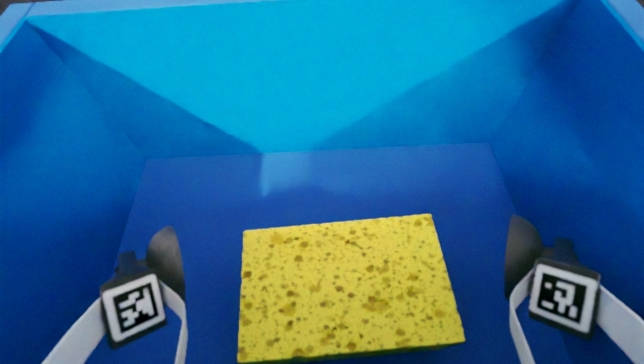

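Scene clock: 154.47 s.
base_odometry: x=+0.518 y=-0.786 heading=+0.496 (m, m, rad; odometry frame)
turned_by_wheels: +0.000 (rad since the last result)
turned_by_imu: +0.000 (rad since the last result)
base_tilt: forward=+0.4 right=+0.1 (deg)
lidar_m: 1.79 1.79 2.37 1.95 1.99 2.76 2.32 0.41 0.29 0.28 0.29 0.39
head_depth_mm: 1036 1128 892 520 523 409 975 / 1039 1109 709 525 537 408 977 / - 1136 712 523 539 407 1001 / 1024 1107 713 531 541 406 1000 / 1023 1111 714 531 541 406 977 / 1023 1125 961 536 400 414 980 / 1022 1126 965 700 548 450 1026
base_status: not commanded
joint_positions: lift_m=+1.100 arm_m=+0.520 wrist_yaw_rad=-0.002 wrist_pitch_rad=-0.522 wrist_roll_rad=+0.002 gripper_m=+0.160 head_pan_rad=-1.563 head_tilt_rad=-0.606
joint_status: all done
motor_effort: left_wheel=+1(1) right_wheel=-2(2) lift_m=+24(25) arm_m=+5(5) wrist_yaw_rad=+1(2) wrist_pitch_rad=+10(11) wrist_roll_rad=+0(0) gripper_m=+0(1) head_pan_rad=-5(5) head_tilt_rad=+3(3) (%)
hand_pose: x=-0.0219 y=-0.8748 z=+1.0898 quat_wxyz=(+0.682, +0.182, -0.684, -0.183) (m; base frame)
wrist_depth_mm: 396 395 394 399 406 405 409 / 435 433 441 440 445 447 452 / 471 484 496 490 491 503 497 / 514 516 502 490 480 462 468 / 432 438 413 407 397 402 392 / 371 - 230 231 234 233 339 / 320 251 277 279 284 256 181
pictures: none
No camera images: the call's "cameras" was empty. Leave "cameras" out to get every camera's image.

Scene clock: 156.43 s.
base_odometry: x=+0.518 y=-0.786 heading=+0.693 (m, m, rad; odometry frame)
turned_by_wheels: +0.197 (rad since the last result)
turned_by_imu: +0.201 (rad since the last result)
base_tilt: forward=+0.4 right=+0.2 (deg)
lidar_m: 1.79 2.00 1.97 1.94 2.12 2.41 0.69 0.35 0.29 0.28 0.31 0.48
head_depth_mm: 995 1072 684 508 526 383 404 / - 1084 701 517 537 393 961 / - - 708 527 540 405 978 / 1048 1154 952 516 423 416 1002 / 1063 1169 958 693 499 438 1005 / 1085 1196 966 698 549 450 1088 / 1105 1218 962 698 548 462 1031
base_status: done
joint_positions: lift_m=+1.100 arm_m=+0.420 wrist_yaw_rad=-0.001 wrist_pitch_rad=-0.521 wrist_roll_rad=+0.002 gripper_m=+0.160 head_pan_rad=-1.563 head_tilt_rad=-0.606
joint_status: all done
motor_effort: left_wheel=-2(7) right_wheel=+1(7) lift_m=+24(24) arm_m=-4(8) wrist_yaw_rad=+1(2) wrist_pitch_rad=+10(10) wrist_roll_rad=+0(0) gripper_m=+1(1) head_pan_rad=-4(5) head_tilt_rad=+3(2) (%)
hand_pose: x=-0.0218 y=-0.7755 z=+1.0899 quat_wxyz=(+0.683, +0.182, -0.684, -0.183) (m; base frame)
wrist_depth_mm: 586 556 533 511 477 462 443 / 654 622 580 557 528 514 482 / 713 643 621 587 557 542 534 / 528 514 497 491 306 292 465 / 434 433 418 402 334 310 291 / 365 - 353 334 339 334 320 / 320 302 308 296 299 255 241
pictures: none
No camera images: the call's "cameras" was empty. Leave "cameras" out to get every camera's image.

Scene clock: 162.57 s.
base_odometry: x=+0.903 y=-0.466 heading=+0.693 (m, m, rad; odometry frame)
turned_by_wheels: +0.000 (rad since the last result)
turned_by_imu: +0.002 (rad since the last result)
base_tilt: forward=+0.4 right=+0.1 (deg)
lidar_m: 1.28 1.54 2.49 1.89 2.04 2.87 0.89 0.45 0.36 0.36 0.42 1.65
head_depth_mm: - - - - - - 1071 / - - - - - - 1005 / - - - - - 1147 1021 / 1121 1223 910 736 545 1179 1044 / 1143 1257 1378 739 545 602 718 / 1160 1280 1421 1584 547 621 1275 / 1188 1307 1449 1657 1809 1533 1300
base_status: done
joint_positions: lift_m=+1.100 arm_m=+0.003 wrist_yaw_rad=-0.001 wrist_pitch_rad=-0.521 wrist_roll_rad=+0.002 gripper_m=+0.160 head_pan_rad=-1.563 head_tilt_rad=-0.606
joint_status: all done
joint sent to its limit — the command would take arm_m past its lower limit, so that joint was sent only as far as its limit.
motor_effort: left_wheel=-3(5) right_wheel=+1(8) lift_m=+24(24) arm_m=-3(6) wrist_yaw_rad=+1(2) wrist_pitch_rad=+10(10) wrist_roll_rad=+0(0) gripper_m=+0(1) head_pan_rad=-4(4) head_tilt_rad=+2(3) (%)
hand_pose: x=-0.0218 y=-0.3579 z=+1.0899 quat_wxyz=(+0.683, +0.182, -0.684, -0.183) (m; base frame)
wrist_depth_mm: - - - 994 932 872 834 / - - - 894 826 795 637 / - - - 612 598 586 565 / - - - 499 487 472 462 / - - 436 412 403 403 396 / - - 356 351 346 342 347 / - 321 311 307 302 302 288
pictures: none
No camera images: the call's "cameras" was empty. Leave "cameras" out to get every camera's image.

Scene clock: 164.83 s.
base_odometry: x=+0.903 y=-0.466 heading=+1.523 (m, m, rad; odometry frame)
turned_by_wheels: +0.830 (rad since the last result)
turned_by_imu: +0.844 (rad since the last result)
base_tilt: forward=+0.4 right=+0.1 (deg)
lidar_m: 1.96 1.89 1.91 2.49 2.83 0.54 0.38 0.36 0.37 1.73 1.57 1.29
head_depth_mm: - - - - - - 1262 / - - - - - - 1279 / - - - - - 1455 1297 / 1654 1786 1994 2164 1838 1531 1296 / 1563 1693 1883 2088 1873 1529 1297 / 1482 1614 1775 1956 1854 1535 1297 / 1417 1529 1682 1836 1868 1542 1297
base_status: done
joint_positions: lift_m=+1.100 arm_m=+0.003 wrist_yaw_rad=-0.001 wrist_pitch_rad=-0.521 wrist_roll_rad=+0.002 gripper_m=+0.160 head_pan_rad=-1.563 head_tilt_rad=-0.606
joint_status: not commanded
motor_effort: left_wheel=-3(7) right_wheel=+2(5) lift_m=+24(24) arm_m=-4(4) wrist_yaw_rad=+1(1) wrist_pitch_rad=+10(10) wrist_roll_rad=+0(0) gripper_m=+2(0) head_pan_rad=-4(6) head_tilt_rad=+3(3) (%)
hand_pose: x=-0.0218 y=-0.3579 z=+1.0899 quat_wxyz=(+0.683, +0.182, -0.684, -0.183) (m; base frame)
wrist_depth_mm: - - - - - - 875 / - - - - - - 896 / - - - - - - 962 / - - - - - - - / - - - - - - - / - - - - - - 343 / - - - - - - 287
pictures: none
No camera images: the call's "cameras" was empty. Leave "cameras" out to get every camera's image.

Scene clock: 169.07 s.
base_odometry: x=+0.917 y=-0.167 heading=+1.522 (m, m, rad; odometry frame)
turned_by_wheels: +0.000 (rad since the last result)
turned_by_imu: +0.002 (rad since the last result)
base_tilt: forward=+0.2 right=+0.0 (deg)
lidar_m: 1.66 2.09 1.68 2.16 3.02 0.95 0.65 0.61 1.57 1.56 1.09 1.26
head_depth_mm: - - - - - - 1237 / - - - - - - 1239 / - 1723 - - - - 1261 / 1478 1615 1777 2004 1986 1519 1292 / 1402 1528 1693 1866 1917 1510 1293 / 1325 1440 1583 1754 1852 1526 1303 / 1278 1376 1506 1640 1765 1535 1295
base_status: done
joint_positions: lift_m=+1.100 arm_m=+0.003 wrist_yaw_rad=-0.001 wrist_pitch_rad=-0.905 wrist_roll_rad=+0.002 gripper_m=+0.160 head_pan_rad=-1.563 head_tilt_rad=-0.606
joint_status: all done
motor_effort: left_wheel=-3(6) right_wheel=+2(5) lift_m=+24(24) arm_m=-4(4) wrist_yaw_rad=+0(1) wrist_pitch_rad=+2(9) wrist_roll_rad=+0(0) gripper_m=+0(0) head_pan_rad=-5(4) head_tilt_rad=+3(3) (%)
hand_pose: x=-0.0218 y=-0.2869 z=+1.0219 quat_wxyz=(+0.635, +0.309, -0.636, -0.310) (m; base frame)
wrist_depth_mm: - - - - - - - / 876 - - - - - - / - - - - - - - / - - - - - - - / - - - - - - - / - - - - - - 571 / - - - - - - 777
pictures: none
No camera images: the call's "cameras" was empty. Leave "cameras" out to get every camera's image.

Scene clock: 180.27 s.
base_odometry: x=+0.964 y=+0.802 heading=+1.522 (m, m, rad; odometry frame)
turned_by_wheels: +0.000 (rad since the last result)
turned_by_imu: +0.004 (rad since the last result)
base_tilt: forward=+0.3 right=+0.1 (deg)
lidar_m: 1.27 1.40 1.42 1.25 2.56 2.17 1.53 1.76 0.92 0.99 0.56 0.70
head_depth_mm: 1112 1232 1386 1581 1150 1338 - / 1041 1157 1291 1370 1074 - - / 981 1090 1204 1247 1006 1175 - / 930 1021 1128 1196 980 1087 1192 / 884 965 1056 1158 981 1042 1140 / 838 911 1003 1102 983 833 952 / 801 867 944 1031 986 810 954
base_status: done
joint_positions: lift_m=+0.800 arm_m=+0.100 wrist_yaw_rad=-0.001 wrist_pitch_rad=-0.907 wrist_roll_rad=+0.002 gripper_m=+0.179 head_pan_rad=-1.563 head_tilt_rad=-0.606
joint_status: all done
motor_effort: left_wheel=-2(4) right_wheel=+2(4) lift_m=+14(19) arm_m=+5(6) wrist_yaw_rad=+1(1) wrist_pitch_rad=+3(3) wrist_roll_rad=+0(0) gripper_m=+0(76) head_pan_rad=-5(5) head_tilt_rad=+3(2) (%)
hand_pose: x=-0.0218 y=-0.3836 z=+0.7224 quat_wxyz=(+0.635, +0.309, -0.636, -0.311) (m; base frame)
wrist_depth_mm: 450 448 449 434 451 - - / 384 390 395 740 730 - - / 357 359 668 690 762 - - / 332 607 618 639 958 - 985 / 576 607 584 856 899 904 910 / 550 778 801 841 842 818 - / 508 741 797 759 787 775 755
pictures: none
No camera images: the call's "cameras" was empty. Leave "cameras" out to get every camera's image.

Scene clock: 182.23 s.
base_odometry: x=+0.964 y=+0.802 heading=+2.037 (m, m, rad; odometry frame)
turned_by_wheels: +0.515 (rad since the last result)
turned_by_imu: +0.524 (rad since the last result)
base_tilt: forward=+0.5 right=+0.0 (deg)
lidar_m: 1.40 1.42 1.25 2.49 2.16 1.53 1.56 0.92 0.98 0.56 0.70 1.27
head_depth_mm: 817 918 1044 1091 - 1224 1187 / 816 915 1045 1097 - 1079 1187 / 812 916 1041 1092 - 1041 1192 / 810 910 1042 1033 890 1063 1185 / 810 910 1035 1041 881 1064 1192 / 809 906 1030 1042 883 1067 1192 / 807 903 1029 1045 884 1073 1181
base_status: done
joint_positions: lift_m=+0.800 arm_m=+0.200 wrist_yaw_rad=-0.001 wrist_pitch_rad=-0.907 wrist_roll_rad=+0.002 gripper_m=+0.179 head_pan_rad=-1.563 head_tilt_rad=-0.741
joint_status: all done
motor_effort: left_wheel=-2(8) right_wheel=+1(4) lift_m=+14(14) arm_m=+5(4) wrist_yaw_rad=+1(1) wrist_pitch_rad=+3(3) wrist_roll_rad=+0(0) gripper_m=+0(1) head_pan_rad=-4(4) head_tilt_rad=-2(9) (%)
hand_pose: x=-0.0218 y=-0.4836 z=+0.7224 quat_wxyz=(+0.635, +0.309, -0.636, -0.311) (m; base frame)
wrist_depth_mm: 456 451 439 431 426 412 415 / 404 381 376 376 327 370 366 / 361 355 349 345 343 336 332 / 325 324 321 312 309 308 300 / 301 300 301 550 391 538 558 / 529 542 527 539 696 766 - / 811 801 787 784 774 769 777
pictures: wrist_camera
camera_calibration (this result's frames):
wrist_camera: T_world_to_cam=[[-0.998159, 0.0264063, -0.0546081, 0.0430583], [0.050972, 0.853171, -0.519135, 0.828772], [0.0328816, -0.520962, -0.852946, 0.528128], [0, 0, 0, 1]] pos_world=[-0.0166308, -0.433087, 0.88306]
Images, in order (width x height): wrist_camera 644x364.

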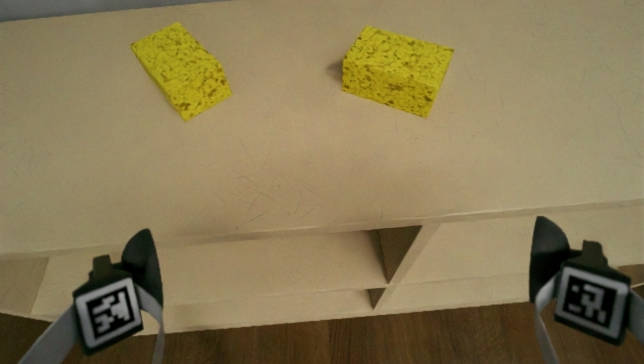

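>>> {"method": "execute_actions", "body": {"actions": [{"joints":{"wrist_yaw_rad":-0.48,"arm_m":0.447,"lift_m":0.78}}], "cameras": ["wrist_camera"]}}

Scene clock: 189.17 s.
base_odometry: x=+0.964 y=+0.802 heading=+2.037 (m, m, rad; odometry frame)
turned_by_wheels: +0.000 (rad since the last result)
turned_by_imu: +0.001 (rad since the last result)
base_tilt: forward=+0.4 right=+0.0 (deg)
lidar_m: 1.40 1.42 1.25 2.50 2.16 1.53 1.56 0.92 0.98 0.56 0.70 1.26
head_depth_mm: 818 917 1036 1089 - 1054 1194 / 817 919 - 988 876 1080 1189 / 813 914 - 936 901 1063 1187 / 814 910 1038 1035 882 1065 1185 / 810 906 1035 1038 879 1066 1195 / 808 903 1030 1037 883 1070 1191 / 806 907 1026 1044 887 1071 1186
base_status: not commanded
joint_positions: lift_m=+0.780 arm_m=+0.447 wrist_yaw_rad=-0.478 wrist_pitch_rad=-0.907 wrist_roll_rad=+0.002 gripper_m=+0.179 head_pan_rad=-1.563 head_tilt_rad=-0.741
joint_status: all done
motor_effort: left_wheel=-2(2) right_wheel=+2(1) lift_m=+15(14) arm_m=+5(4) wrist_yaw_rad=-3(4) wrist_pitch_rad=+3(3) wrist_roll_rad=+0(0) gripper_m=+1(0) head_pan_rad=-4(6) head_tilt_rad=-2(2) (%)
hand_pose: x=-0.0855 y=-0.7150 z=+0.7024 quat_wxyz=(+0.544, +0.150, -0.691, -0.452) (m; base frame)
wrist_depth_mm: 228 256 295 344 392 387 378 / 251 282 335 359 350 341 339 / 281 323 325 320 313 310 304 / 311 294 296 290 285 281 279 / 272 273 266 217 258 259 258 / 254 248 247 199 202 239 - / - 228 228 219 218 223 216
pictures: wrist_camera
camera_calibration (this result's frames):
wrist_camera: T_world_to_cam=[[-0.874943, 0.481138, -0.0546031, 0.320158], [0.436529, 0.734928, -0.518963, 0.967251], [-0.209563, -0.477899, -0.853051, 0.402769], [0, 0, 0, 1]] pos_world=[-0.0577075, -0.672417, 0.863032]
Images, in order (width x height): wrist_camera 644x364.

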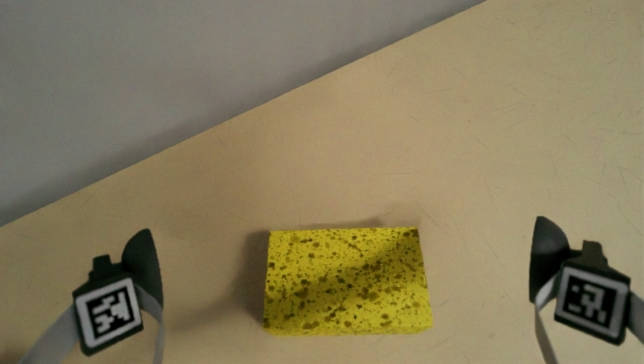

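>>> {"method": "execute_actions", "body": {"actions": [{"joints":{"lift_m":0.718,"arm_m":0.456}}], "cameras": []}}

>>> {"method": "execute_actions", "body": {"actions": [{"joints":{"gripper_m":0.07}}], "cameras": []}}

>>> {"method": "execute_actions", "body": {"actions": [{"joints":{"lift_m":0.78}}], "cameras": ["wrist_camera"]}}

>>> {"method": "execute_actions", "body": {"actions": [{"base":{"rotate_rad":-0.895},"joints":{"arm_m":0.25,"lift_m":0.95,"wrist_yaw_rad":0}}], "cameras": []}}

>>> {"method": "execute_actions", "body": {"actions": [{"base":{"translate_m":-1.0},"joints":{"lift_m":1.1,"wrist_pitch_rad":-0.3}}], "cameras": []}}

>>> {"method": "execute_actions", "body": {"actions": [{"base":{"translate_m":-0.427}}], "cameras": []}}

>>> {"method": "execute_actions", "body": {"actions": [{"base":{"rotate_rad":-0.654},"joints":{"head_tilt_rad":-0.5}}], "cameras": ["head_camera"]}}

Scene clock: 196.83 s.
base_odometry: x=+0.964 y=+0.802 heading=+2.037 (m, m, rad; odometry frame)
turned_by_wheels: +0.000 (rad since the last result)
turned_by_imu: +0.001 (rad since the last result)
base_tilt: forward=+0.4 right=+0.1 (deg)
lidar_m: 1.40 1.42 1.25 2.51 2.16 1.53 1.56 0.92 0.98 0.56 0.70 1.27
head_depth_mm: 817 917 1048 1038 895 - - / 816 916 1023 - 895 1088 1190 / 814 916 1016 - 899 1063 1183 / 812 913 1037 1038 876 1065 1192 / 810 906 1034 1040 881 1069 1191 / 811 905 1033 1039 885 1069 1194 / 808 904 1029 1045 884 1074 1185
base_status: not commanded
joint_positions: lift_m=+0.718 arm_m=+0.456 wrist_yaw_rad=-0.478 wrist_pitch_rad=-0.907 wrist_roll_rad=+0.002 gripper_m=+0.179 head_pan_rad=-1.563 head_tilt_rad=-0.741
joint_status: all done
motor_effort: left_wheel=-3(2) right_wheel=+2(2) lift_m=+14(15) arm_m=+5(8) wrist_yaw_rad=-4(3) wrist_pitch_rad=+3(3) wrist_roll_rad=+0(0) gripper_m=+0(0) head_pan_rad=-4(5) head_tilt_rad=-2(2) (%)
hand_pose: x=-0.0854 y=-0.7239 z=+0.6404 quat_wxyz=(+0.544, +0.150, -0.691, -0.452) (m; base frame)
wrist_depth_mm: 221 248 284 310 297 291 289 / 243 274 273 266 263 257 253 / 266 248 244 241 237 235 230 / 226 224 221 218 214 211 210 / 206 205 199 153 150 195 194 / 191 187 183 139 138 176 - / - 171 170 148 155 165 162
pictures: none
No camera images: the call's "cameras" was empty. Leave "cameras" out to get every camera's image.

Scene clock: 198.40 s.
base_odometry: x=+0.964 y=+0.802 heading=+2.037 (m, m, rad; odometry frame)
turned_by_wheels: +0.000 (rad since the last result)
turned_by_imu: +0.000 (rad since the last result)
base_tilt: forward=+0.4 right=-0.1 (deg)
lidar_m: 1.40 1.42 1.25 2.49 2.17 1.53 1.56 0.92 0.98 0.56 0.70 1.26
head_depth_mm: 818 918 1043 1037 891 - - / 815 916 1019 - 896 1084 1191 / 815 914 1016 - 896 1062 1189 / 813 911 1035 1036 878 1067 1191 / 810 908 1032 1038 879 1064 1191 / 807 909 1033 1043 883 1066 1192 / 806 902 1024 1041 884 1073 1185
base_status: not commanded
joint_positions: lift_m=+0.718 arm_m=+0.456 wrist_yaw_rad=-0.478 wrist_pitch_rad=-0.907 wrist_roll_rad=+0.002 gripper_m=+0.071 head_pan_rad=-1.563 head_tilt_rad=-0.741
joint_status: all done
motor_effort: left_wheel=-2(3) right_wheel=+2(2) lift_m=+14(14) arm_m=+5(5) wrist_yaw_rad=-5(3) wrist_pitch_rad=+3(3) wrist_roll_rad=+0(0) gripper_m=-13(88) head_pan_rad=-5(5) head_tilt_rad=-2(2) (%)
hand_pose: x=-0.0854 y=-0.7239 z=+0.6404 quat_wxyz=(+0.544, +0.150, -0.691, -0.452) (m; base frame)
wrist_depth_mm: 220 245 287 308 298 292 287 / 245 272 273 265 263 257 254 / 266 248 242 238 234 235 230 / 227 222 220 217 214 211 210 / 206 204 158 151 149 196 192 / 189 188 141 138 137 - 178 / 176 173 168 146 150 165 165
pictures: none
No camera images: the call's "cameras" was empty. Leave "cameras" out to get every camera's image.

Scene clock: 199.80 s.
base_odometry: x=+0.964 y=+0.802 heading=+2.037 (m, m, rad; odometry frame)
turned_by_wheels: +0.000 (rad since the last result)
turned_by_imu: +0.000 (rad since the last result)
base_tilt: forward=+0.4 right=+0.0 (deg)
lidar_m: 1.40 1.42 1.24 2.49 2.16 1.53 1.56 0.92 0.98 0.56 0.70 1.27
head_depth_mm: 818 919 1036 1087 - 1056 1187 / 816 915 - 968 878 1074 1189 / 815 915 - 950 899 1062 1186 / 812 910 1037 1033 879 1064 1186 / 811 911 1036 1037 883 1064 1190 / 808 907 1030 1037 884 1068 1195 / 807 904 1032 1049 884 1067 1179
base_status: not commanded
joint_positions: lift_m=+0.780 arm_m=+0.456 wrist_yaw_rad=-0.478 wrist_pitch_rad=-0.907 wrist_roll_rad=+0.002 gripper_m=+0.071 head_pan_rad=-1.563 head_tilt_rad=-0.741
joint_status: all done
motor_effort: left_wheel=-2(2) right_wheel=+2(1) lift_m=+24(24) arm_m=+5(5) wrist_yaw_rad=-3(4) wrist_pitch_rad=+3(3) wrist_roll_rad=+0(0) gripper_m=-13(13) head_pan_rad=-3(6) head_tilt_rad=-2(2) (%)
hand_pose: x=-0.0854 y=-0.7239 z=+0.7017 quat_wxyz=(+0.544, +0.150, -0.691, -0.452) (m; base frame)
wrist_depth_mm: 219 246 280 333 388 387 386 / 242 274 325 355 347 345 334 / 273 315 325 322 314 307 307 / 308 297 296 289 286 279 277 / 276 271 158 151 149 261 258 / 253 250 140 139 138 - 236 / 232 230 222 146 150 217 217
pictures: wrist_camera
camera_calibration (this result's frames):
wrist_camera: T_world_to_cam=[[-0.874938, 0.481147, -0.0545979, 0.324458], [0.436578, 0.735022, -0.518789, 0.973457], [-0.209483, -0.477745, -0.853157, 0.398156], [0, 0, 0, 1]] pos_world=[-0.0577023, -0.681408, 0.862424]
Images, in order (width x height): wrist_camera 644x364.

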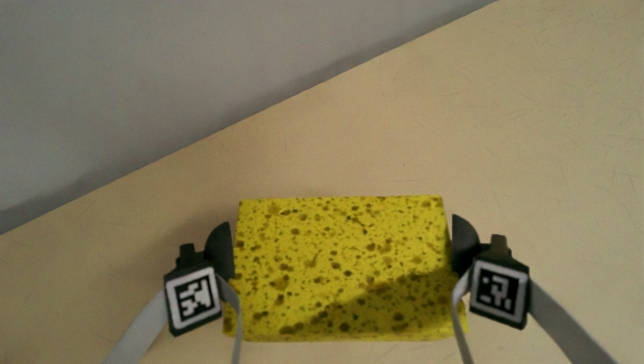

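Scene clock: 202.57 s.
base_odometry: x=+0.964 y=+0.802 heading=+1.142 (m, m, rad; odometry frame)
turned_by_wheels: -0.895 (rad since the last result)
turned_by_imu: -0.910 (rad since the last result)
base_tilt: forward=+0.3 right=+0.0 (deg)
lidar_m: 0.70 1.42 1.40 1.24 1.26 3.55 1.91 1.53 2.35 0.92 0.56 0.79
head_depth_mm: 2105 - - 1950 1617 1380 1206 / 1772 - - 1902 1622 1391 1206 / 1520 1670 - 626 1639 1395 1210 / 1356 1505 1699 1119 1436 1391 1212 / 1207 1330 1456 1072 1231 1331 1211 / 1095 1201 1260 1037 1143 1232 1191 / 997 1084 1178 1042 883 1044 1119
base_status: done
joint_positions: lift_m=+0.950 arm_m=+0.250 wrist_yaw_rad=-0.002 wrist_pitch_rad=-0.908 wrist_roll_rad=+0.002 gripper_m=+0.071 head_pan_rad=-1.563 head_tilt_rad=-0.741
joint_status: all done
motor_effort: left_wheel=+2(5) right_wheel=-2(7) lift_m=+24(23) arm_m=-3(5) wrist_yaw_rad=+3(5) wrist_pitch_rad=+4(4) wrist_roll_rad=+0(0) gripper_m=-12(13) head_pan_rad=-4(5) head_tilt_rad=-2(2) (%)
hand_pose: x=-0.0219 y=-0.5340 z=+0.8716 quat_wxyz=(+0.635, +0.309, -0.636, -0.311) (m; base frame)
wrist_depth_mm: 550 649 852 - - - - / 589 614 593 - - - - / 562 546 542 - - - - / 502 497 508 897 - - - / 457 462 158 151 150 - - / 415 433 140 139 138 - 969 / 397 626 882 146 150 899 899
pictures: none
No camera images: the call's "cameras" was empty. Leave "cameras" out to get every camera's image.

Scene clock: 213.53 s.
base_odometry: x=+0.549 y=-0.107 heading=+1.142 (m, m, rad; odometry frame)
turned_by_wheels: +0.000 (rad since the last result)
turned_by_imu: +0.000 (rad since the last result)
base_tilt: forward=+0.4 right=+0.1 (deg)
lidar_m: 1.70 2.03 1.39 1.47 2.13 2.69 1.11 0.87 0.85 0.93 1.79 1.38
head_depth_mm: 1684 1737 992 1220 1278 1342 1206 / - 1924 2175 1946 1543 1386 1207 / - 2117 2280 1957 1630 1390 1212 / 1926 2225 2383 1967 1633 1384 1204 / 2139 2411 2499 1971 1630 1402 1209 / 2086 2292 2417 1978 1643 1396 1218 / 1897 2055 2255 1983 1639 1398 1215
base_status: done
joint_positions: lift_m=+1.100 arm_m=+0.250 wrist_yaw_rad=-0.002 wrist_pitch_rad=-0.325 wrist_roll_rad=+0.002 gripper_m=+0.071 head_pan_rad=-1.563 head_tilt_rad=-0.741
joint_status: all done
motor_effort: left_wheel=+2(4) right_wheel=-2(5) lift_m=+24(24) arm_m=-3(4) wrist_yaw_rad=+2(3) wrist_pitch_rad=+12(12) wrist_roll_rad=+0(0) gripper_m=-12(12) head_pan_rad=-4(5) head_tilt_rad=-2(2) (%)
hand_pose: x=-0.0220 y=-0.6304 z=+1.1338 quat_wxyz=(+0.697, +0.114, -0.698, -0.116) (m; base frame)
wrist_depth_mm: - - - - - - 967 / - - - - - - - / - - - - - - 973 / - - - - - 718 657 / - - 158 151 149 559 506 / - - 140 139 137 - 414 / - - - 146 150 - 449
pictures: none
No camera images: the call's "cameras" was empty. Leave "cameras" out to get every camera's image.

Scene clock: 218.77 s.
base_odometry: x=+0.372 y=-0.496 heading=+1.143 (m, m, rad; odometry frame)
turned_by_wheels: +0.000 (rad since the last result)
turned_by_imu: +0.000 (rad since the last result)
base_tilt: forward=+0.2 right=+0.1 (deg)
lidar_m: 1.84 2.28 1.62 1.73 2.70 2.37 0.79 0.61 0.60 0.65 2.15 1.98
head_depth_mm: 1276 962 712 1587 1282 1087 1148 / - 964 758 1540 1345 1141 1199 / - 921 804 1601 1289 1307 1205 / 1643 928 2163 1955 1288 1349 1214 / 1828 980 1001 1208 1470 1396 1215 / 1968 2239 2438 1978 1645 1397 1220 / 2172 2443 2484 1984 1642 1396 1212
base_status: done
joint_positions: lift_m=+1.100 arm_m=+0.250 wrist_yaw_rad=-0.002 wrist_pitch_rad=-0.325 wrist_roll_rad=+0.002 gripper_m=+0.071 head_pan_rad=-1.563 head_tilt_rad=-0.741
joint_status: not commanded
motor_effort: left_wheel=+2(3) right_wheel=-2(5) lift_m=+24(24) arm_m=-4(4) wrist_yaw_rad=+3(1) wrist_pitch_rad=+12(12) wrist_roll_rad=+0(0) gripper_m=-12(12) head_pan_rad=-5(6) head_tilt_rad=-2(2) (%)
hand_pose: x=-0.0220 y=-0.6304 z=+1.1338 quat_wxyz=(+0.697, +0.114, -0.698, -0.116) (m; base frame)
wrist_depth_mm: - - - - - 887 777 / - - - - - 973 823 / - - - - - 938 865 / - - - 733 703 683 652 / - - 157 150 148 549 522 / - - 140 139 138 - 413 / - - 597 146 150 347 353
pictures: none
No camera images: the call's "cameras" was empty. Leave "cameras" out to get every camera's image.

Scene clock: 220.77 s.
base_odometry: x=+0.372 y=-0.496 heading=+0.489 (m, m, rad; odometry frame)
turned_by_wheels: -0.654 (rad since the last result)
turned_by_imu: -0.664 (rad since the last result)
base_tilt: forward=+0.4 right=+0.2 (deg)
lidar_m: 1.73 1.84 2.36 1.63 1.66 2.19 2.36 0.89 0.64 0.60 0.62 0.83
head_depth_mm: - - 1161 689 1486 1347 1086 / - - 803 667 1479 1312 1089 / 1273 - - 666 1490 1352 1146 / 1303 1408 797 666 1485 1354 1117 / 1311 1413 1035 675 740 1318 1090 / 1299 1420 1273 835 740 1398 1119 / 1308 1409 1280 836 743 1320 1131
base_status: done
joint_positions: lift_m=+1.100 arm_m=+0.250 wrist_yaw_rad=-0.002 wrist_pitch_rad=-0.325 wrist_roll_rad=+0.002 gripper_m=+0.071 head_pan_rad=-1.563 head_tilt_rad=-0.507
joint_status: all done
motor_effort: left_wheel=+2(7) right_wheel=-2(6) lift_m=+24(24) arm_m=-4(4) wrist_yaw_rad=+2(2) wrist_pitch_rad=+12(12) wrist_roll_rad=+0(0) gripper_m=-13(12) head_pan_rad=-4(4) head_tilt_rad=+3(15) (%)
hand_pose: x=-0.0220 y=-0.6304 z=+1.1338 quat_wxyz=(+0.697, +0.114, -0.698, -0.116) (m; base frame)
wrist_depth_mm: 890 928 909 909 923 909 940 / 956 961 - 976 - - - / - - - 773 944 968 - / 799 772 642 563 562 698 663 / 583 568 157 151 149 529 504 / 462 448 140 139 137 - 419 / 385 370 277 146 149 287 350
pictures: head_camera (sideways: a quarter turn clockwise sets it upright)
camera_calibration (this result's frames):
head_camera: T_world_to_cam=[[-0.00883745, 0.479156, -0.877685, 1.16249], [0.999682, 0.0249504, 0.00355538, -0.00244279], [0.0236022, -0.877375, -0.479225, 0.578112], [0, 0, 0, 1]] pos_world=[-0.00092924, -0.0497326, 1.29736]
Images, in order (width x height): head_camera 896x504.

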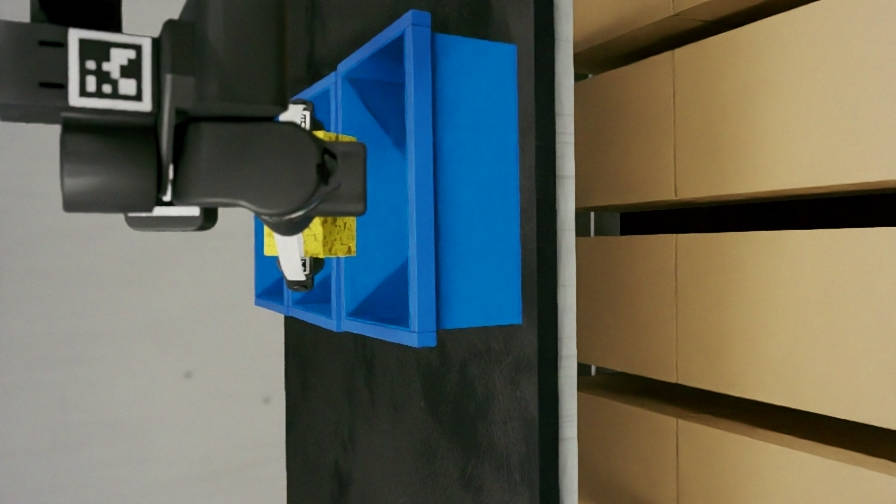

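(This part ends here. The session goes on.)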